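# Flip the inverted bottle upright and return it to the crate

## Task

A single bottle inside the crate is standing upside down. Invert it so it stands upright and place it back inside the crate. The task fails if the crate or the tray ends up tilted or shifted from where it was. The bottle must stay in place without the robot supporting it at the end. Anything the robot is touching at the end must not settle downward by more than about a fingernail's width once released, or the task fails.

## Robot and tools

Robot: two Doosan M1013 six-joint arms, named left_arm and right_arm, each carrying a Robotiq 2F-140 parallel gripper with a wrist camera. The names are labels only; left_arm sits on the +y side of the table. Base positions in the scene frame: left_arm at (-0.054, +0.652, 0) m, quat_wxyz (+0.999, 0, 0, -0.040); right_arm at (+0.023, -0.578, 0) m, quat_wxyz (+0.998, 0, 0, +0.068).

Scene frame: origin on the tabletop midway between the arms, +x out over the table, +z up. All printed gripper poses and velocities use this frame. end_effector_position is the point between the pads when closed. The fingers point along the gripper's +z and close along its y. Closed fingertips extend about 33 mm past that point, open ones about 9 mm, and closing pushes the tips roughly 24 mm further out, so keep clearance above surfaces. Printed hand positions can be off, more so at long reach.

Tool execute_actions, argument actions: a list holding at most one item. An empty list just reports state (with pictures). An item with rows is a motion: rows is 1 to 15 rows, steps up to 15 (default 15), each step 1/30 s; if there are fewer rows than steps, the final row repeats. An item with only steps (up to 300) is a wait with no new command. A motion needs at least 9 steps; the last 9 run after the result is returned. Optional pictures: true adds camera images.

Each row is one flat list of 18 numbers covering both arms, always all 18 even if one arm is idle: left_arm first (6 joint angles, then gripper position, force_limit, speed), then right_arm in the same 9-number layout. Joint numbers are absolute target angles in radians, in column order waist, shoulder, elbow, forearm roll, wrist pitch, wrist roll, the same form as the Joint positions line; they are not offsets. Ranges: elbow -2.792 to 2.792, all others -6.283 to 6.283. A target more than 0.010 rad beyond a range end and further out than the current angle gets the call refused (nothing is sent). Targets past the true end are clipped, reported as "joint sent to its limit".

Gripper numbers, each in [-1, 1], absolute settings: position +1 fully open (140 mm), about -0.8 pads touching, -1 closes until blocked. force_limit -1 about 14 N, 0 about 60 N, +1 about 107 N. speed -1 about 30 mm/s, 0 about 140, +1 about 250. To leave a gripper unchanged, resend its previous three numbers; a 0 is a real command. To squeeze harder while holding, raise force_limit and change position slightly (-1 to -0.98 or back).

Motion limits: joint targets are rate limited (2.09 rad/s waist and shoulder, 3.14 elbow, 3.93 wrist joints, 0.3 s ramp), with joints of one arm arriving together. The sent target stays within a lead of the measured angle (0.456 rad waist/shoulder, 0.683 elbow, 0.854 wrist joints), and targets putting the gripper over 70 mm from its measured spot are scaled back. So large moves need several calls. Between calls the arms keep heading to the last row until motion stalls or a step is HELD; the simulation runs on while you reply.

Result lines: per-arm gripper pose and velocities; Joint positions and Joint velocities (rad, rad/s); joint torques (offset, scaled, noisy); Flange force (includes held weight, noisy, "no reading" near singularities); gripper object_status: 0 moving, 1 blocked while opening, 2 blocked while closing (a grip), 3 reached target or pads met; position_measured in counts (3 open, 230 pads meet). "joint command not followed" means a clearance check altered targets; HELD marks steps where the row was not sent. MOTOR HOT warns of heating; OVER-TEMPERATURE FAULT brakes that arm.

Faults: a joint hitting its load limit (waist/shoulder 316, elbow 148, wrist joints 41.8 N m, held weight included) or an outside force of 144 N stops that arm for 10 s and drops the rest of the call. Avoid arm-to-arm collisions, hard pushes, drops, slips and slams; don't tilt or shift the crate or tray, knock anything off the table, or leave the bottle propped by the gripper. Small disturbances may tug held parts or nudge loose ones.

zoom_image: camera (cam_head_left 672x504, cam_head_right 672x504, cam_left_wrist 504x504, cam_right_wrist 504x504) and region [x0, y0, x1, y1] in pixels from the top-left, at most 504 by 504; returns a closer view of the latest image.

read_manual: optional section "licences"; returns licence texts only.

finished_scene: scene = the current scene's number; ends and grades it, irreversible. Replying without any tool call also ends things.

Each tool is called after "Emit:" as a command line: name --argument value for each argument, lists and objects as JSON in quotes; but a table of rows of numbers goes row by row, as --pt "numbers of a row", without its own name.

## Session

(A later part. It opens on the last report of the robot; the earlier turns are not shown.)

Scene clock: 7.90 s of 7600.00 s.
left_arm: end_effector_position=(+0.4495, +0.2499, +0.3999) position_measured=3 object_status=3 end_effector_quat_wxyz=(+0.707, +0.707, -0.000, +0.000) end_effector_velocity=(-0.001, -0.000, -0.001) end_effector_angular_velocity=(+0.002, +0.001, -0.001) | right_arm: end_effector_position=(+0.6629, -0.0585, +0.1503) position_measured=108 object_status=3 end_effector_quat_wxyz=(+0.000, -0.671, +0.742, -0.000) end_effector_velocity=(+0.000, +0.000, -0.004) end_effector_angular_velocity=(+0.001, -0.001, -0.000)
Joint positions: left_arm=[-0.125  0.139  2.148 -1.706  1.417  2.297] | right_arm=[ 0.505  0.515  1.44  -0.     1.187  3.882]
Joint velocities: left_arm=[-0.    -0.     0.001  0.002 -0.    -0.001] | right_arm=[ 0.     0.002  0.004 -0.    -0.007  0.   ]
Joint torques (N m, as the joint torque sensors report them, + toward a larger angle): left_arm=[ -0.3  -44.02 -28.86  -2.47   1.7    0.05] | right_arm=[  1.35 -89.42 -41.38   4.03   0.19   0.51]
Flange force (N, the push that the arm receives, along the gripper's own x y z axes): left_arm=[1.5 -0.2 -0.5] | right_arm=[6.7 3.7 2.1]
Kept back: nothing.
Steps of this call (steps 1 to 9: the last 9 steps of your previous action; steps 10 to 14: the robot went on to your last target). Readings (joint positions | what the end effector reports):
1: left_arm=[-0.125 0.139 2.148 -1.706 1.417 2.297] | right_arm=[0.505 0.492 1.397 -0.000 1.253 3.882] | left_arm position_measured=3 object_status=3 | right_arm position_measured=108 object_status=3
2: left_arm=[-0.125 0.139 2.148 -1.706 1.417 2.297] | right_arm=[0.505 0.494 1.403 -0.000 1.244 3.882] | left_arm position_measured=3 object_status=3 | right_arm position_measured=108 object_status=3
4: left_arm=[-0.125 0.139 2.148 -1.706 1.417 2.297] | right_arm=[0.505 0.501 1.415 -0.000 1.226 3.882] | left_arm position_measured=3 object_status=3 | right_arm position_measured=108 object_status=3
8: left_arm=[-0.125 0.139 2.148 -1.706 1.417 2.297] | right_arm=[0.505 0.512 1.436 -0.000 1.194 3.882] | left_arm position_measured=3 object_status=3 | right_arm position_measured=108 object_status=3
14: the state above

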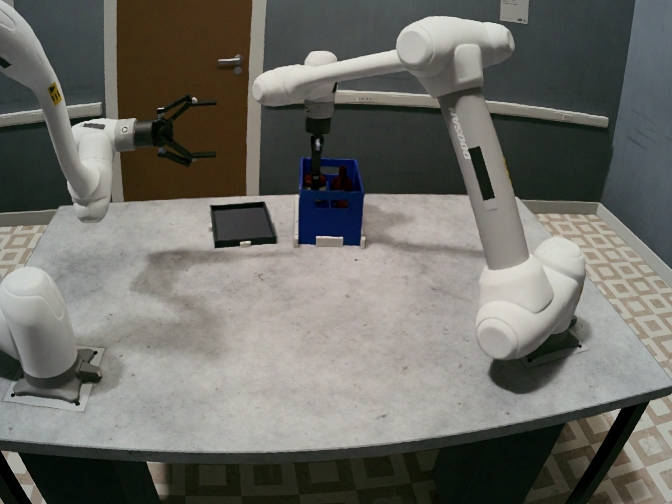

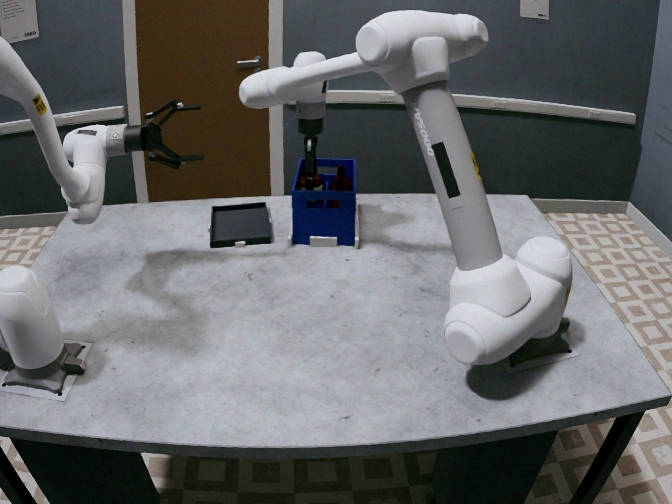

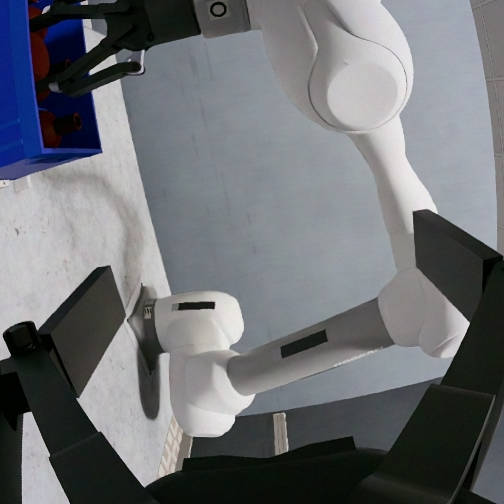

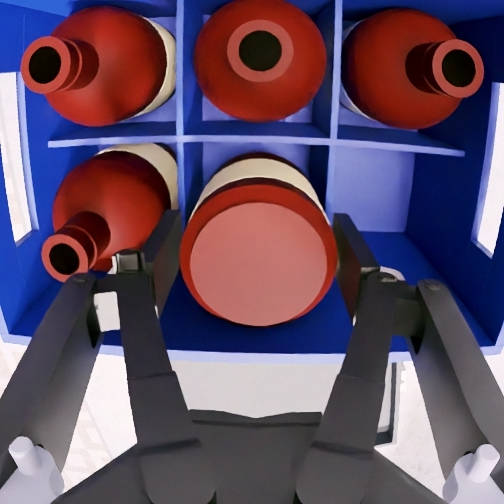

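Emit:
execute_actions --actions '[{"rows": [[-0.1249,0.1386,2.1476,-1.7063,1.4166,2.297,1,0,0, 0.5047,0.5149,1.4403,0,1.1864,3.8824,-1,0.5,-0.7]], "steps": 15}]'

Emit:
execute_actions --actions '[{"steps": 10}]'

Emit:
execute_actions --actions '[{"rows": [[-0.1249,0.1386,2.1476,-1.7063,1.4166,2.297,1,0,0, 0.5047,0.5097,1.4317,0,1.2002,3.8824,-1,0.5,-0.7],[-0.1249,0.1386,2.1476,-1.7063,1.4166,2.297,1,0,0, 0.5047,0.5097,1.4317,0,1.2002,3.8824,-1,0.5,-0.7],[-0.1249,0.1386,2.1476,-1.7063,1.4166,2.297,1,0,0, 0.5047,0.5046,1.423,0,1.214,3.8824,-1,0.5,-0.7],[-0.1249,0.1386,2.1476,-1.7063,1.4166,2.297,1,0,0, 0.5047,0.5046,1.423,0,1.214,3.8824,-1,0.5,-0.7],[-0.1249,0.1386,2.1476,-1.7063,1.4166,2.297,1,0,0, 0.5047,0.495,1.4048,0,1.2418,3.8824,-1,0.5,-0.7],[-0.1249,0.1386,2.1476,-1.7063,1.4166,2.297,1,0,0, 0.5047,0.495,1.4048,0,1.2418,3.8824,-1,0.5,-0.7],[-0.1249,0.1386,2.1476,-1.7063,1.4166,2.297,1,0,0, 0.5047,0.4862,1.3855,0,1.2699,3.8824,-1,0.5,-0.7],[-0.1249,0.1386,2.1476,-1.7063,1.4166,2.297,1,0,0, 0.5047,0.4862,1.3855,0,1.2699,3.8824,-1,0.5,-0.7],[-0.1249,0.1386,2.1476,-1.7063,1.4166,2.297,1,0,0, 0.5047,0.4779,1.3655,0,1.2982,3.8824,-1,0.5,-0.7],[-0.1249,0.1386,2.1476,-1.7063,1.4166,2.297,1,0,0, 0.5047,0.4779,1.3655,0,1.2982,3.8824,-1,0.5,-0.7],[-0.1249,0.1386,2.1476,-1.7063,1.4166,2.297,1,0,0, 0.5047,0.4707,1.3445,0,1.3264,3.8824,-1,0.5,-0.7],[-0.1249,0.1386,2.1476,-1.7063,1.4166,2.297,1,0,0, 0.5047,0.4707,1.3445,0,1.3264,3.8824,-1,0.5,-0.7],[-0.1249,0.1386,2.1476,-1.7063,1.4166,2.297,1,0,0, 0.5047,0.4641,1.3224,0,1.3551,3.8824,-1,0.5,-0.7],[-0.1249,0.1386,2.1476,-1.7063,1.4166,2.297,1,0,0, 0.5047,0.4641,1.3224,0,1.3551,3.8824,-1,0.5,-0.7],[-0.1249,0.1386,2.1476,-1.7063,1.4166,2.297,1,0,0, 0.5047,0.4582,1.2992,0,1.3842,3.8824,-1,0.5,-0.7]], "steps": 15}]'

Emit:
execute_actions --actions '[{"rows": [[-0.1249,0.1386,2.1476,-1.7063,1.4166,2.297,1,0,0, 0.5047,0.4582,1.2992,0,1.3842,3.8824,-1,0.5,-0.7],[-0.1249,0.1386,2.1476,-1.7063,1.4166,2.297,1,0,0, 0.5047,0.4531,1.2748,0,1.4137,3.8824,-1,0.5,-0.7],[-0.1249,0.1386,2.1476,-1.7063,1.4166,2.297,1,0,0, 0.5047,0.4531,1.2748,0,1.4137,3.8824,-1,0.5,-0.7],[-0.1249,0.1386,2.1476,-1.7063,1.4166,2.297,1,0,0, 0.5047,0.4487,1.2457,0,1.4472,3.8824,-1,0.5,-0.7],[-0.1249,0.1386,2.1476,-1.7063,1.4166,2.297,1,0,0, 0.5047,0.4487,1.2457,0,1.4472,3.8824,-1,0.5,-0.7],[-0.1249,0.1386,2.1476,-1.7063,1.4166,2.297,1,0,0, 0.5047,0.4452,1.2151,0,1.4813,3.8824,-1,0.5,-0.7],[-0.1249,0.1386,2.1476,-1.7063,1.4166,2.297,1,0,0, 0.5047,0.4452,1.2151,0,1.4813,3.8824,-1,0.5,-0.7],[-0.1249,0.1386,2.1476,-1.7063,1.4166,2.297,1,0,0, 0.5047,0.4426,1.1829,0,1.5161,3.8824,-1,0.5,-0.7],[-0.1249,0.1386,2.1476,-1.7063,1.4166,2.297,1,0,0, 0.5047,0.4426,1.1829,0,1.5161,3.8824,-1,0.5,-0.7],[-0.1249,0.1386,2.1476,-1.7063,1.4166,2.297,1,0,0, 0.5047,0.441,1.149,0,1.5517,3.8824,-1,0.5,-0.7]], "steps": 15}]'

Emit:
execute_actions --actions '[{"rows": [[-0.1249,0.1386,2.1476,-1.7063,1.4166,2.297,-0.1,0,0, 0.2197,0.0804,2.215,1.8123,1.3069,3.9556,-1,0.5,-0.7]], "steps": 15}]' --pictures true

Emit:
execute_actions --actions '[{"steps": 35}]'

Emit:
execute_actions --actions '[{"rows": [[-0.324,0.178,2.099,-1.842,1.2665,2.3185,-0.1,0,0, 0.2197,0.0804,2.215,1.8123,1.3069,3.9556,-1,0.5,-0.7]], "steps": 15}]'

Emit:
execute_actions --actions '[{"steps": 16}]' --pictures true

Emit:
zoom_image --camera "cam_head_left" --region '[200, 80, 400, 180]'

Scene clock: 10.93 s of 7600.00 s.
left_arm: end_effector_position=(+0.4495, +0.2499, +0.3999) position_measured=3 object_status=3 end_effector_quat_wxyz=(+0.707, +0.707, -0.000, +0.000) end_effector_velocity=(-0.000, -0.000, -0.001) end_effector_angular_velocity=(+0.001, -0.000, -0.000) | right_arm: end_effector_position=(+0.6628, -0.0585, +0.1500) position_measured=122 object_status=0 end_effector_quat_wxyz=(+0.000, -0.671, +0.742, +0.000) end_effector_velocity=(-0.000, +0.000, +0.000) end_effector_angular_velocity=(+0.000, -0.001, -0.001)
Joint positions: left_arm=[-0.125  0.139  2.148 -1.706  1.417  2.297] | right_arm=[0.505 0.515 1.44  0.    1.186 3.882]
Joint velocities: left_arm=[-0.    -0.     0.     0.001 -0.001  0.   ] | right_arm=[ 0.001 -0.    -0.    -0.001 -0.     0.001]
Joint torques (N m, as the joint torque sensors report them, + toward a larger angle): left_arm=[ -0.1  -43.29 -28.83  -2.51   1.85  -0.08] | right_arm=[  1.56 -79.02 -32.77   3.87  -0.15   0.58]
Flange force (N, the push that the arm receives, along the gripper's own x y z axes): left_arm=[0.2 0.4 -0.2] | right_arm=[3.1 0.2 -12.7]
Steps of this call (steps 1 to 30: the robot went on to your last target; steps 31 to 85: nothing new was sent; steps 86 to 91: the first 6 steps of this action). Readings (joint positions | what the end effector reports):
86: left_arm=[-0.125 0.139 2.148 -1.706 1.417 2.297] | right_arm=[0.505 0.515 1.440 0.000 1.186 3.882] | left_arm position_measured=3 object_status=3 | right_arm position_measured=108 object_status=0
87: left_arm=[-0.125 0.139 2.148 -1.706 1.417 2.297] | right_arm=[0.505 0.515 1.440 0.000 1.186 3.882] | left_arm position_measured=3 object_status=3 | right_arm position_measured=109 object_status=0
89: left_arm=[-0.125 0.139 2.148 -1.706 1.417 2.297] | right_arm=[0.505 0.515 1.440 0.000 1.186 3.882] | left_arm position_measured=3 object_status=3 | right_arm position_measured=116 object_status=0
91: the state above

Scene clock: 11.27 s of 7600.00 s.
left_arm: end_effector_position=(+0.4496, +0.2499, +0.3999) position_measured=3 object_status=3 end_effector_quat_wxyz=(+0.707, +0.707, -0.000, +0.000) end_effector_velocity=(-0.000, +0.000, +0.000) end_effector_angular_velocity=(+0.000, -0.001, +0.001) | right_arm: end_effector_position=(+0.6628, -0.0585, +0.1500) position_measured=124 object_status=2 end_effector_quat_wxyz=(+0.000, -0.671, +0.742, +0.000) end_effector_velocity=(+0.000, -0.000, +0.001) end_effector_angular_velocity=(+0.000, +0.000, -0.000)
Joint positions: left_arm=[-0.125  0.139  2.148 -1.706  1.417  2.297] | right_arm=[0.505 0.515 1.44  0.    1.186 3.882]
Joint velocities: left_arm=[ 0.001 -0.001  0.001  0.    -0.     0.001] | right_arm=[-0.    -0.001 -0.     0.     0.001 -0.   ]
Joint torques (N m, as the joint torque sensors report them, + toward a larger angle): left_arm=[  0.36 -44.03 -28.83  -2.4    1.77  -0.03] | right_arm=[  1.39 -74.55 -30.56   4.06  -0.11   0.56]
Flange force (N, the push that the arm receives, along the gripper's own x y z axes): left_arm=[0.9 -0.3 0.6] | right_arm=[3.9 0.5 -16.9]
Kept back: nothing.
Steps of this call (steps 1 to 9: the last 9 steps of your previous action; step 10: the robot went on to your last target). Readings (joint positions | what the end effector reports):
1: left_arm=[-0.125 0.139 2.148 -1.706 1.417 2.297] | right_arm=[0.505 0.515 1.440 0.000 1.186 3.882] | left_arm position_measured=3 object_status=3 | right_arm position_measured=122 object_status=0
2: left_arm=[-0.125 0.139 2.148 -1.706 1.417 2.297] | right_arm=[0.505 0.515 1.440 0.000 1.186 3.882] | left_arm position_measured=3 object_status=3 | right_arm position_measured=122 object_status=0
4: left_arm=[-0.125 0.139 2.148 -1.706 1.417 2.297] | right_arm=[0.505 0.515 1.440 0.000 1.186 3.882] | left_arm position_measured=3 object_status=3 | right_arm position_measured=122 object_status=0
8: left_arm=[-0.125 0.139 2.148 -1.706 1.417 2.297] | right_arm=[0.505 0.515 1.440 0.000 1.186 3.882] | left_arm position_measured=3 object_status=3 | right_arm position_measured=124 object_status=0
10: the state above

Scene clock: 11.47 s of 7600.00 s.
left_arm: end_effector_position=(+0.4496, +0.2499, +0.3999) position_measured=3 object_status=3 end_effector_quat_wxyz=(+0.707, +0.707, -0.000, +0.000) end_effector_velocity=(-0.001, -0.000, -0.001) end_effector_angular_velocity=(+0.000, +0.001, -0.001) | right_arm: end_effector_position=(+0.6628, -0.0585, +0.1664) position_measured=124 object_status=2 end_effector_quat_wxyz=(-0.000, -0.671, +0.742, +0.000) end_effector_velocity=(-0.004, -0.002, +0.177) end_effector_angular_velocity=(-0.012, +0.017, -0.001)
Joint positions: left_arm=[-0.125  0.139  2.148 -1.706  1.417  2.297] | right_arm=[0.505 0.505 1.424 0.    1.213 3.882]
Joint velocities: left_arm=[-0.     0.     0.001  0.001  0.    -0.   ] | right_arm=[ 0.    -0.097 -0.185  0.001  0.303  0.001]
Joint torques (N m, as the joint torque sensors report them, + toward a larger angle): left_arm=[ -0.29 -43.32 -28.39  -2.46   1.74  -0.01] | right_arm=[   1.99 -110.78  -49.85    5.01   -0.14    0.49]
Flange force (N, the push that the arm receives, along the gripper's own x y z axes): left_arm=[1.3 0.8 -0.5] | right_arm=[0.6 -3.3 6.3]
Steps of this call (steps 1 to 6: the first 6 steps of this action). Readings (joint positions | what the end effector reports):
1: left_arm=[-0.125 0.139 2.148 -1.706 1.417 2.297] | right_arm=[0.505 0.515 1.440 0.000 1.186 3.882] | left_arm position_measured=3 object_status=3 | right_arm position_measured=124 object_status=2
2: left_arm=[-0.125 0.139 2.148 -1.706 1.417 2.297] | right_arm=[0.505 0.514 1.439 0.000 1.189 3.882] | left_arm position_measured=3 object_status=3 | right_arm position_measured=124 object_status=2
4: left_arm=[-0.125 0.139 2.148 -1.706 1.417 2.297] | right_arm=[0.505 0.511 1.433 0.000 1.198 3.882] | left_arm position_measured=3 object_status=3 | right_arm position_measured=124 object_status=2
6: the state above

Scene clock: 11.97 s of 7600.00 s.
left_arm: end_effector_position=(+0.4496, +0.2499, +0.3999) position_measured=3 object_status=3 end_effector_quat_wxyz=(+0.707, +0.707, -0.000, +0.000) end_effector_velocity=(-0.001, +0.000, -0.002) end_effector_angular_velocity=(+0.003, +0.001, -0.001) | right_arm: end_effector_position=(+0.6632, -0.0582, +0.2911) position_measured=124 object_status=2 end_effector_quat_wxyz=(-0.000, -0.671, +0.742, +0.000) end_effector_velocity=(+0.003, +0.002, +0.269) end_effector_angular_velocity=(+0.006, -0.010, -0.001)
Joint positions: left_arm=[-0.125  0.139  2.148 -1.706  1.417  2.297] | right_arm=[0.505 0.454 1.272 0.    1.416 3.882]
Joint velocities: left_arm=[ 0.     0.     0.001  0.003 -0.001 -0.   ] | right_arm=[-0.    -0.071 -0.38  -0.001  0.44   0.001]
Joint torques (N m, as the joint torque sensors report them, + toward a larger angle): left_arm=[  0.39 -42.78 -29.    -2.39   1.65   0.1 ] | right_arm=[  2.32 -90.69 -43.95   4.4    0.71   0.37]
Flange force (N, the push that the arm receives, along the gripper's own x y z axes): left_arm=[-0.8 0.9 0.5] | right_arm=[4.3 1.5 5.1]
Steps of this call (steps 1 to 9: the last 9 steps of your previous action; steps 10 to 15: the first 6 steps of this action). Readings (joint positions | what the end effector reports):
10: left_arm=[-0.125 0.139 2.148 -1.706 1.417 2.297] | right_arm=[0.505 0.467 1.332 0.000 1.343 3.882] | left_arm position_measured=3 object_status=3 | right_arm position_measured=124 object_status=2
11: left_arm=[-0.125 0.139 2.148 -1.706 1.417 2.297] | right_arm=[0.505 0.464 1.321 0.000 1.357 3.882] | left_arm position_measured=3 object_status=3 | right_arm position_measured=124 object_status=2
13: left_arm=[-0.125 0.139 2.148 -1.706 1.417 2.297] | right_arm=[0.505 0.458 1.297 0.000 1.386 3.882] | left_arm position_measured=3 object_status=3 | right_arm position_measured=124 object_status=2
15: the state above

Scene clock: 12.47 s of 7600.00 s.
left_arm: end_effector_position=(+0.4496, +0.2499, +0.3999) position_measured=37 object_status=0 end_effector_quat_wxyz=(+0.707, +0.707, -0.000, +0.000) end_effector_velocity=(+0.001, +0.000, +0.000) end_effector_angular_velocity=(-0.001, -0.000, +0.001) | right_arm: end_effector_position=(+0.6236, -0.0726, +0.3566) position_measured=124 object_status=2 end_effector_quat_wxyz=(+0.003, -0.639, +0.765, +0.080) end_effector_velocity=(-0.399, -0.125, -0.134) end_effector_angular_velocity=(+1.080, +1.040, -0.768)
Joint positions: left_arm=[-0.125  0.139  2.148 -1.706  1.417  2.297] | right_arm=[0.452 0.374 1.277 0.161 1.503 3.896]
Joint velocities: left_arm=[ 0.     0.    -0.001 -0.001  0.    -0.   ] | right_arm=[-0.472 -0.594  1.219  1.486 -0.382  0.118]
Joint torques (N m, as the joint torque sensors report them, + toward a larger angle): left_arm=[  0.92 -43.58 -28.79  -2.32   1.76   0.05] | right_arm=[ 10.54 -66.81 -36.93   4.43   0.28   0.52]
Flange force (N, the push that the arm receives, along the gripper's own x y z axes): left_arm=[0.5 0.4 2.0] | right_arm=[4.2 -3.1 2.6]
Steps of this call (steps 1 to 9: the last 9 steps of your previous action; steps 10 to 15: the first 6 steps of this action). Readings (joint positions | what the end effector reports):
10: left_arm=[-0.125 0.139 2.148 -1.706 1.417 2.297] | right_arm=[0.505 0.441 1.154 0.000 1.547 3.882] | left_arm position_measured=3 object_status=0 | right_arm position_measured=124 object_status=2
11: left_arm=[-0.125 0.139 2.148 -1.706 1.417 2.297] | right_arm=[0.503 0.438 1.157 0.007 1.546 3.883] | left_arm position_measured=6 object_status=0 | right_arm position_measured=124 object_status=2
13: left_arm=[-0.125 0.139 2.148 -1.706 1.417 2.297] | right_arm=[0.485 0.415 1.197 0.061 1.530 3.888] | left_arm position_measured=22 object_status=0 | right_arm position_measured=124 object_status=2
15: the state above

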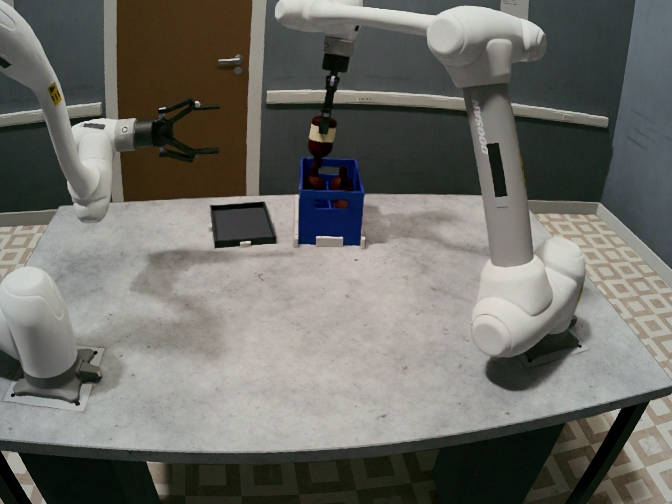

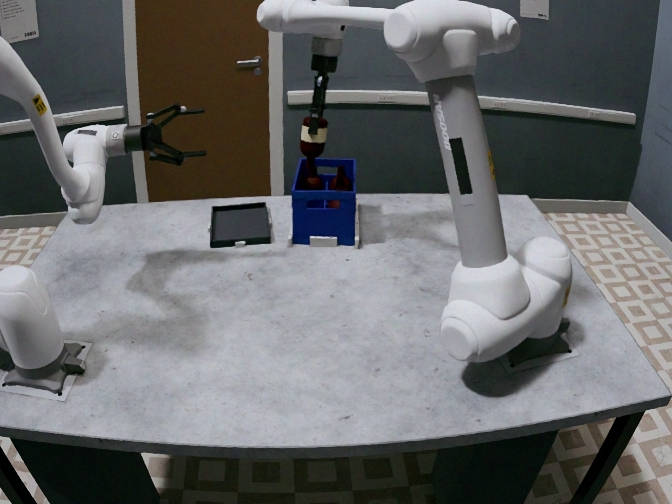

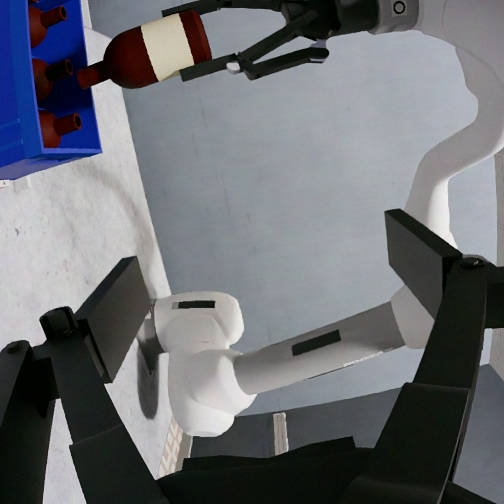

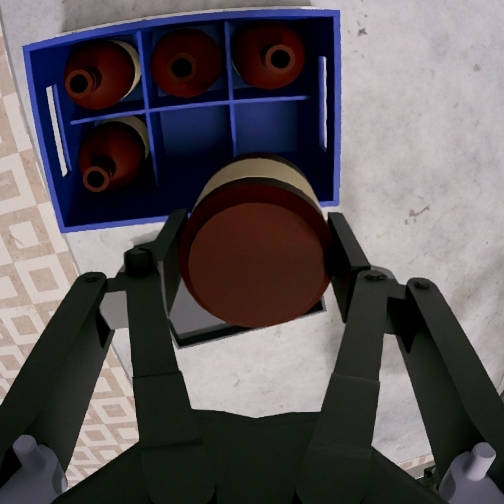

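Scene clock: 13.63 s of 7600.00 s.
left_arm: end_effector_position=(+0.4496, +0.2499, +0.3999) position_measured=141 object_status=3 end_effector_quat_wxyz=(+0.707, +0.707, -0.000, +0.000) end_effector_velocity=(-0.001, +0.000, -0.001) end_effector_angular_velocity=(+0.002, +0.001, +0.001) | right_arm: end_effector_position=(+0.4503, -0.0503, +0.4000) position_measured=124 object_status=2 end_effector_quat_wxyz=(+0.000, -0.000, +0.707, +0.707) end_effector_velocity=(-0.000, -0.000, -0.001) end_effector_angular_velocity=(+0.001, +0.004, -0.002)
Joint positions: left_arm=[-0.125  0.139  2.148 -1.706  1.417  2.297] | right_arm=[0.22  0.08  2.215 1.812 1.307 3.956]
Joint velocities: left_arm=[ 0.    -0.     0.002  0.001 -0.001  0.001] | right_arm=[ 0.     0.001  0.003  0.004 -0.001 -0.   ]
Joint torques (N m, as the joint torque sensors report them, + toward a larger angle): left_arm=[ -0.13 -43.79 -29.05  -2.5    1.83   0.11] | right_arm=[  0.86 -44.76 -38.06   1.83   2.54   0.53]
Flange force (N, the push that the arm receives, along the gripper's own x y z axes): left_arm=[0.5 -0.2 -0.3] | right_arm=[2.2 -5.3 -2.7]
Kept back: nothing.
Steps of this call (steps 1 to 9: the last 9 steps of your previous action; steps 10 to 35: the robot went on to your last target). Readings (joint positions | what the end effector reports):
1: left_arm=[-0.125 0.139 2.148 -1.706 1.417 2.297] | right_arm=[0.438 0.355 1.316 0.209 1.490 3.900] | left_arm position_measured=44 object_status=0 | right_arm position_measured=124 object_status=2
2: left_arm=[-0.125 0.139 2.148 -1.706 1.417 2.297] | right_arm=[0.425 0.339 1.353 0.255 1.480 3.903] | left_arm position_measured=52 object_status=0 | right_arm position_measured=124 object_status=2
4: left_arm=[-0.125 0.139 2.148 -1.706 1.417 2.297] | right_arm=[0.402 0.311 1.423 0.343 1.461 3.909] | left_arm position_measured=67 object_status=0 | right_arm position_measured=124 object_status=2
8: left_arm=[-0.125 0.139 2.148 -1.706 1.417 2.297] | right_arm=[0.366 0.264 1.560 0.514 1.430 3.918] | left_arm position_measured=97 object_status=0 | right_arm position_measured=124 object_status=2
35: the state above

Scene clock: 13.83 s of 7600.00 s.
left_arm: end_effector_position=(+0.4535, +0.2037, +0.4004) position_measured=141 object_status=3 end_effector_quat_wxyz=(+0.707, +0.707, -0.000, +0.001) end_effector_velocity=(+0.008, -0.420, -0.001) end_effector_angular_velocity=(+0.003, -0.002, -0.016) | right_arm: end_effector_position=(+0.4503, -0.0504, +0.4000) position_measured=124 object_status=2 end_effector_quat_wxyz=(+0.000, +0.000, +0.707, +0.707) end_effector_velocity=(-0.000, -0.000, +0.000) end_effector_angular_velocity=(+0.000, +0.001, -0.000)
Joint positions: left_arm=[-0.21   0.156  2.127 -1.765  1.352  2.306] | right_arm=[0.22  0.08  2.215 1.812 1.307 3.956]
Joint velocities: left_arm=[-0.767  0.153 -0.187 -0.506 -0.567  0.081] | right_arm=[-0.    -0.001  0.001  0.     0.     0.001]
Joint torques (N m, as the joint torque sensors report them, + toward a larger angle): left_arm=[  4.05 -49.55 -24.22  -2.41   2.     0.28] | right_arm=[  1.86 -44.41 -37.57   1.8    2.57   0.47]
Flange force (N, the push that the arm receives, along the gripper's own x y z axes): left_arm=[4.8 3.4 2.5] | right_arm=[1.4 -4.0 -4.7]
Steps of this call (steps 1 to 6: the first 6 steps of this action). Readings (joint positions | what the end effector reports):
1: left_arm=[-0.125 0.139 2.148 -1.706 1.417 2.297] | right_arm=[0.220 0.080 2.215 1.812 1.307 3.956] | left_arm position_measured=141 object_status=3 | right_arm position_measured=124 object_status=2
2: left_arm=[-0.128 0.139 2.147 -1.709 1.415 2.297] | right_arm=[0.220 0.080 2.215 1.812 1.307 3.956] | left_arm position_measured=141 object_status=3 | right_arm position_measured=124 object_status=2
4: left_arm=[-0.158 0.145 2.140 -1.730 1.392 2.301] | right_arm=[0.220 0.080 2.215 1.812 1.307 3.956] | left_arm position_measured=141 object_status=3 | right_arm position_measured=124 object_status=2
6: the state above

Scene clock: 14.37 s of 7600.00 s.
left_arm: end_effector_position=(+0.4514, +0.1408, +0.4000) position_measured=141 object_status=3 end_effector_quat_wxyz=(+0.707, +0.707, +0.000, +0.000) end_effector_velocity=(+0.000, -0.001, +0.000) end_effector_angular_velocity=(+0.001, -0.000, +0.000) | right_arm: end_effector_position=(+0.4503, -0.0504, +0.4000) position_measured=124 object_status=2 end_effector_quat_wxyz=(+0.000, +0.000, +0.707, +0.707) end_effector_velocity=(-0.000, +0.000, +0.001) end_effector_angular_velocity=(+0.000, -0.002, +0.000)
Joint positions: left_arm=[-0.324  0.178  2.099 -1.842  1.267  2.318] | right_arm=[0.22  0.08  2.215 1.812 1.307 3.956]
Joint velocities: left_arm=[-0.002  0.    -0.001 -0.    -0.002 -0.   ] | right_arm=[ 0.    -0.001 -0.001 -0.     0.     0.   ]
Joint torques (N m, as the joint torque sensors report them, + toward a larger angle): left_arm=[  1.33 -48.58 -29.59  -2.8    1.79  -0.04] | right_arm=[  1.23 -45.16 -37.56   1.84   2.66   0.55]
Flange force (N, the push that the arm receives, along the gripper's own x y z axes): left_arm=[0.3 0.1 2.6] | right_arm=[1.0 -4.7 -2.8]
Kept back: nothing.
Steps of this call (steps 1 to 9: the last 9 steps of your previous action; steps 10 to 16: the robot went on to your last target). Readings (joint positions | what the end effector reports):
1: left_arm=[-0.235 0.161 2.121 -1.782 1.333 2.309] | right_arm=[0.220 0.080 2.215 1.812 1.307 3.956] | left_arm position_measured=141 object_status=3 | right_arm position_measured=124 object_status=2
2: left_arm=[-0.258 0.165 2.115 -1.797 1.316 2.311] | right_arm=[0.220 0.080 2.215 1.812 1.307 3.956] | left_arm position_measured=141 object_status=3 | right_arm position_measured=124 object_status=2
4: left_arm=[-0.296 0.172 2.106 -1.823 1.288 2.315] | right_arm=[0.220 0.080 2.215 1.812 1.307 3.956] | left_arm position_measured=141 object_status=3 | right_arm position_measured=124 object_status=2
8: left_arm=[-0.322 0.177 2.100 -1.840 1.268 2.318] | right_arm=[0.220 0.080 2.215 1.812 1.307 3.956] | left_arm position_measured=141 object_status=3 | right_arm position_measured=124 object_status=2
16: the state above

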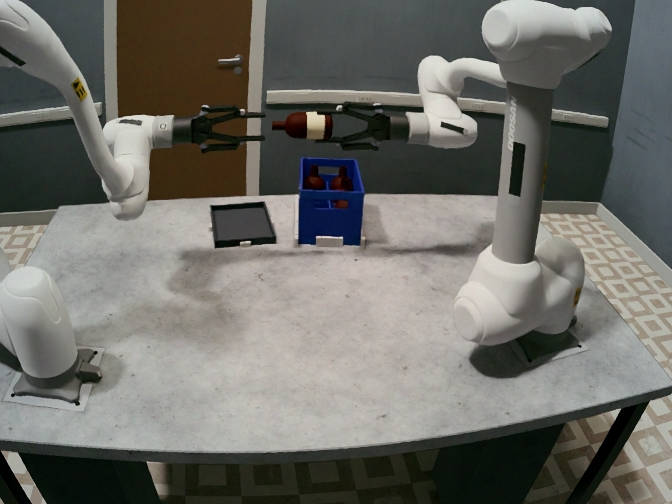

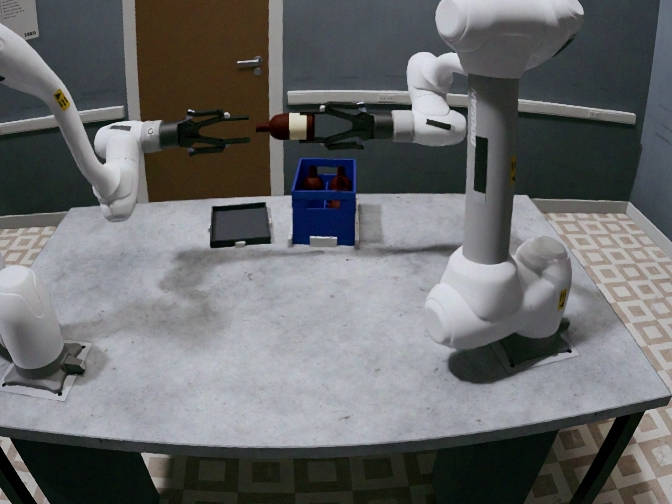

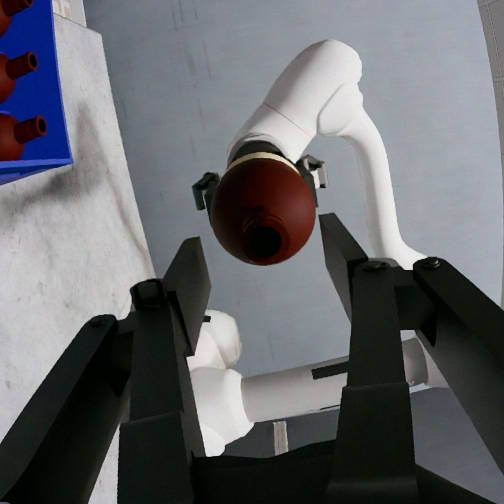

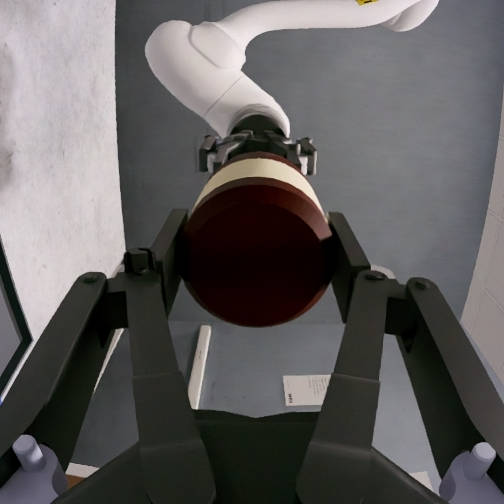

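Region (200, 80, 400, 180) of cam_head_left's 672x504 image, scaled by 2.520, with more detail than that image has.

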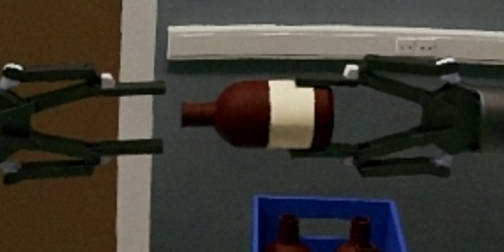

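Emit:
execute_actions --actions '[{"rows": [[-0.35,0.185,2.09,-1.86,1.247,2.3228,-0.1,0,0, 0.2197,0.0804,2.215,1.8123,1.3069,3.9556,-1,0.5,-0.7],[-0.35,0.185,2.09,-1.86,1.247,2.3228,-0.1,0,0, 0.2197,0.0804,2.215,1.8123,1.3069,3.9556,-1,0.5,-0.7],[-0.35,0.185,2.09,-1.86,1.247,2.3228,-0.1,0,0, 0.2197,0.0804,2.215,1.8123,1.3069,3.9556,-1,0.5,-0.7],[-0.376,0.192,2.081,-1.878,1.2277,2.327,-0.1,0,0, 0.2197,0.0804,2.215,1.8123,1.3069,3.9556,-1,0.5,-0.7],[-0.376,0.192,2.081,-1.878,1.2277,2.327,-0.1,0,0, 0.2197,0.0804,2.215,1.8123,1.3069,3.9556,-1,0.5,-0.7],[-0.376,0.192,2.081,-1.878,1.2277,2.327,-0.1,0,0, 0.2197,0.0804,2.215,1.8123,1.3069,3.9556,-1,0.5,-0.7],[-0.4023,0.1988,2.0724,-1.8963,1.2083,2.3314,-0.1,0,0, 0.2197,0.0804,2.215,1.8123,1.3069,3.9556,-1,0.5,-0.7]], "steps": 15}]'

Emit:
execute_actions --actions '[{"rows": [[-0.4023,0.1988,2.0724,-1.8963,1.2083,2.3314,-1,0.8,-0.6, 0.2197,0.0804,2.215,1.8123,1.3069,3.9556,-1,0.5,-0.7]], "steps": 15}]'

Emit:
execute_actions --actions '[{"steps": 17}]' --pictures true

Emit:
zoom_image --camera "cam_head_left" --region '[200, 80, 400, 180]'

Scene clock: 15.40 s of 7600.00 s.
left_arm: end_effector_position=(+0.4509, +0.1215, +0.4001) position_measured=141 object_status=3 end_effector_quat_wxyz=(+0.707, +0.707, +0.000, +0.000) end_effector_velocity=(-0.008, -0.144, +0.000) end_effector_angular_velocity=(-0.000, -0.002, -0.005) | right_arm: end_effector_position=(+0.4503, -0.0504, +0.4000) position_measured=124 object_status=2 end_effector_quat_wxyz=(+0.000, +0.000, +0.707, +0.707) end_effector_velocity=(-0.000, -0.000, -0.000) end_effector_angular_velocity=(+0.001, +0.002, +0.000)
Joint positions: left_arm=[-0.357  0.187  2.088 -1.865  1.242  2.324] | right_arm=[0.22  0.08  2.215 1.812 1.307 3.956]
Joint velocities: left_arm=[-0.245  0.066 -0.084 -0.168 -0.18   0.04 ] | right_arm=[-0.    -0.     0.001  0.001  0.001  0.001]
Joint torques (N m, as the joint torque sensors report them, + toward a larger angle): left_arm=[ -1.21 -48.06 -29.04  -2.47   1.56  -0.03] | right_arm=[  1.38 -44.8  -37.46   1.9    2.63   0.51]
Flange force (N, the push that the arm receives, along the gripper's own x y z axes): left_arm=[0.1 2.0 -2.7] | right_arm=[1.1 -4.7 -3.3]
Steps of this call (steps 1 to 15: the robot went on to your last target; steps 16 to 25: nothing new was sent; steps 26 to 31: the first 6 steps of this action). Readings (joint positions | what the end effector reports):
26: left_arm=[-0.324 0.178 2.099 -1.842 1.266 2.319] | right_arm=[0.220 0.080 2.215 1.812 1.307 3.956] | left_arm position_measured=141 object_status=3 | right_arm position_measured=124 object_status=2
27: left_arm=[-0.328 0.179 2.098 -1.845 1.264 2.319] | right_arm=[0.220 0.080 2.215 1.812 1.307 3.956] | left_arm position_measured=141 object_status=3 | right_arm position_measured=124 object_status=2
29: left_arm=[-0.341 0.183 2.093 -1.854 1.254 2.321] | right_arm=[0.220 0.080 2.215 1.812 1.307 3.956] | left_arm position_measured=141 object_status=3 | right_arm position_measured=124 object_status=2
31: the state above

Scene clock: 15.90 s of 7600.00 s.
left_arm: end_effector_position=(+0.4487, +0.0950, +0.4000) position_measured=159 object_status=0 end_effector_quat_wxyz=(+0.707, +0.707, -0.000, -0.000) end_effector_velocity=(+0.001, -0.001, +0.000) end_effector_angular_velocity=(-0.001, -0.000, +0.001) | right_arm: end_effector_position=(+0.4503, -0.0504, +0.4000) position_measured=124 object_status=2 end_effector_quat_wxyz=(+0.000, +0.000, +0.707, +0.707) end_effector_velocity=(-0.000, +0.000, -0.000) end_effector_angular_velocity=(-0.001, -0.001, +0.000)
Joint positions: left_arm=[-0.402  0.199  2.072 -1.896  1.208  2.331] | right_arm=[0.22  0.08  2.215 1.812 1.307 3.956]
Joint velocities: left_arm=[-0.001  0.001 -0.002 -0.002 -0.001  0.   ] | right_arm=[ 0.    -0.001  0.    -0.001 -0.001 -0.   ]
Joint torques (N m, as the joint torque sensors report them, + toward a larger angle): left_arm=[ -2.6  -50.51 -29.88  -3.02   1.79   0.11] | right_arm=[  1.02 -44.73 -37.63   1.95   2.7    0.37]
Flange force (N, the push that the arm receives, along the gripper's own x y z axes): left_arm=[3.0 1.1 -4.2] | right_arm=[1.5 -4.1 -2.8]
Steps of this call (steps 1 to 9: the last 9 steps of your previous action; steps 10 to 15: the first 6 steps of this action). Readings (joint positions | what the end effector reports):
10: left_arm=[-0.402 0.199 2.073 -1.896 1.209 2.331] | right_arm=[0.220 0.080 2.215 1.812 1.307 3.956] | left_arm position_measured=141 object_status=0 | right_arm position_measured=124 object_status=2
11: left_arm=[-0.402 0.199 2.073 -1.896 1.209 2.331] | right_arm=[0.220 0.080 2.215 1.812 1.307 3.956] | left_arm position_measured=143 object_status=0 | right_arm position_measured=124 object_status=2
13: left_arm=[-0.402 0.199 2.072 -1.896 1.208 2.331] | right_arm=[0.220 0.080 2.215 1.812 1.307 3.956] | left_arm position_measured=151 object_status=0 | right_arm position_measured=124 object_status=2
15: the state above

Scene clock: 16.47 s of 7600.00 s.
left_arm: end_effector_position=(+0.4487, +0.0949, +0.4001) position_measured=199 object_status=2 end_effector_quat_wxyz=(+0.707, +0.707, -0.000, +0.000) end_effector_velocity=(-0.001, -0.000, -0.001) end_effector_angular_velocity=(+0.001, +0.002, -0.001) | right_arm: end_effector_position=(+0.4504, -0.0505, +0.3997) position_measured=124 object_status=2 end_effector_quat_wxyz=(+0.000, +0.000, +0.707, +0.707) end_effector_velocity=(-0.000, -0.000, -0.001) end_effector_angular_velocity=(-0.001, +0.001, +0.000)
Joint positions: left_arm=[-0.402  0.199  2.072 -1.896  1.208  2.331] | right_arm=[0.22  0.08  2.215 1.812 1.306 3.956]
Joint velocities: left_arm=[-0.001  0.     0.001  0.001  0.    -0.001] | right_arm=[ 0.     0.001  0.001 -0.001 -0.    -0.   ]
Joint torques (N m, as the joint torque sensors report them, + toward a larger angle): left_arm=[-12.71 -41.04 -27.75  -0.47  -0.32  -0.02] | right_arm=[ 11.98 -50.42 -47.68   5.68   6.31   0.5 ]
Flange force (N, the push that the arm receives, along the gripper's own x y z axes): left_arm=[1.6 10.4 -24.0] | right_arm=[0.6 -17.4 -28.0]
Kept back: nothing.
Steps of this call (steps 1 to 9: the last 9 steps of your previous action; steps 10 to 15: the robot went on to your last target; steps 16 to 17: nothing new was sent). Readings (joint positions | what the end effector reports):
1: left_arm=[-0.402 0.199 2.072 -1.896 1.208 2.331] | right_arm=[0.220 0.080 2.215 1.812 1.307 3.956] | left_arm position_measured=163 object_status=0 | right_arm position_measured=124 object_status=2
2: left_arm=[-0.402 0.199 2.072 -1.896 1.208 2.331] | right_arm=[0.220 0.080 2.215 1.812 1.307 3.956] | left_arm position_measured=167 object_status=0 | right_arm position_measured=124 object_status=2
4: left_arm=[-0.402 0.199 2.072 -1.896 1.208 2.331] | right_arm=[0.220 0.080 2.215 1.812 1.307 3.956] | left_arm position_measured=175 object_status=0 | right_arm position_measured=124 object_status=2
8: left_arm=[-0.402 0.199 2.072 -1.897 1.208 2.331] | right_arm=[0.220 0.080 2.215 1.812 1.306 3.956] | left_arm position_measured=191 object_status=0 | right_arm position_measured=124 object_status=2
17: the state above
All arms were judged still, so your last target was given up. Only a new action makes them travel on or press farther. Fingers that are still opening or closing keep moving.

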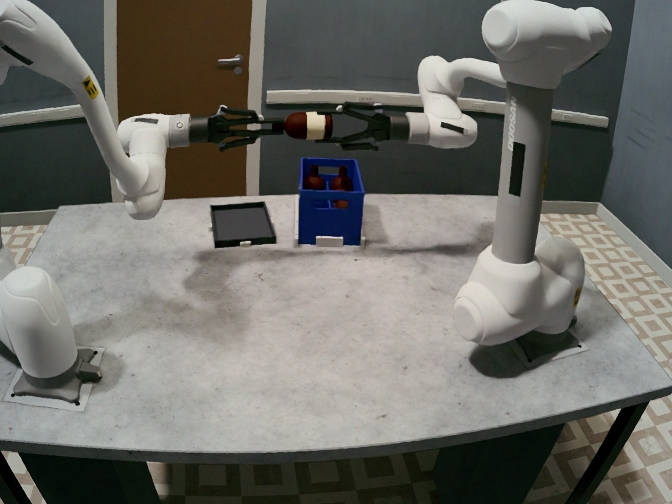

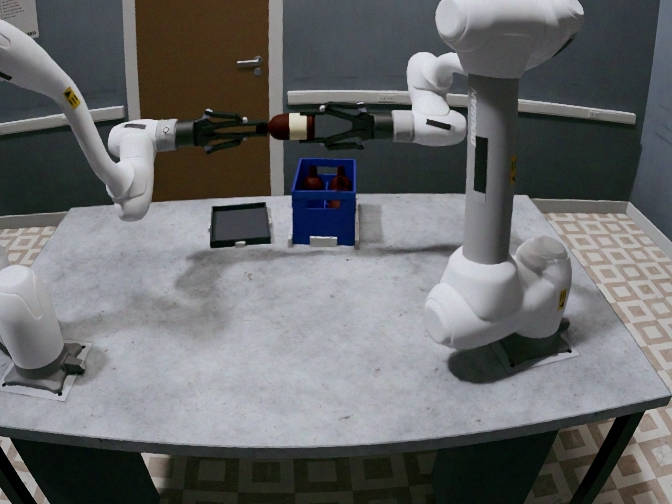

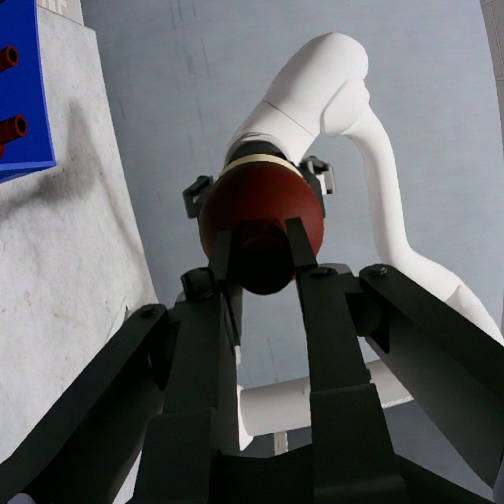

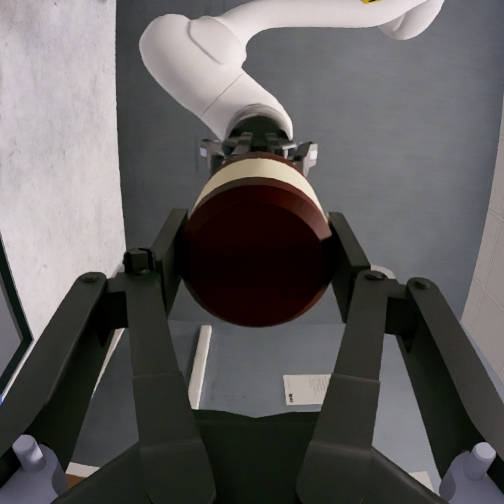

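Region (200, 80, 400, 180) of cam_head_left's 672x504 image, scaled by 2.520, with more detail than that image has.

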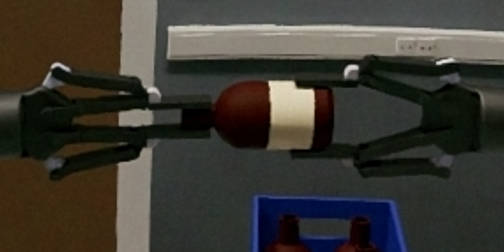

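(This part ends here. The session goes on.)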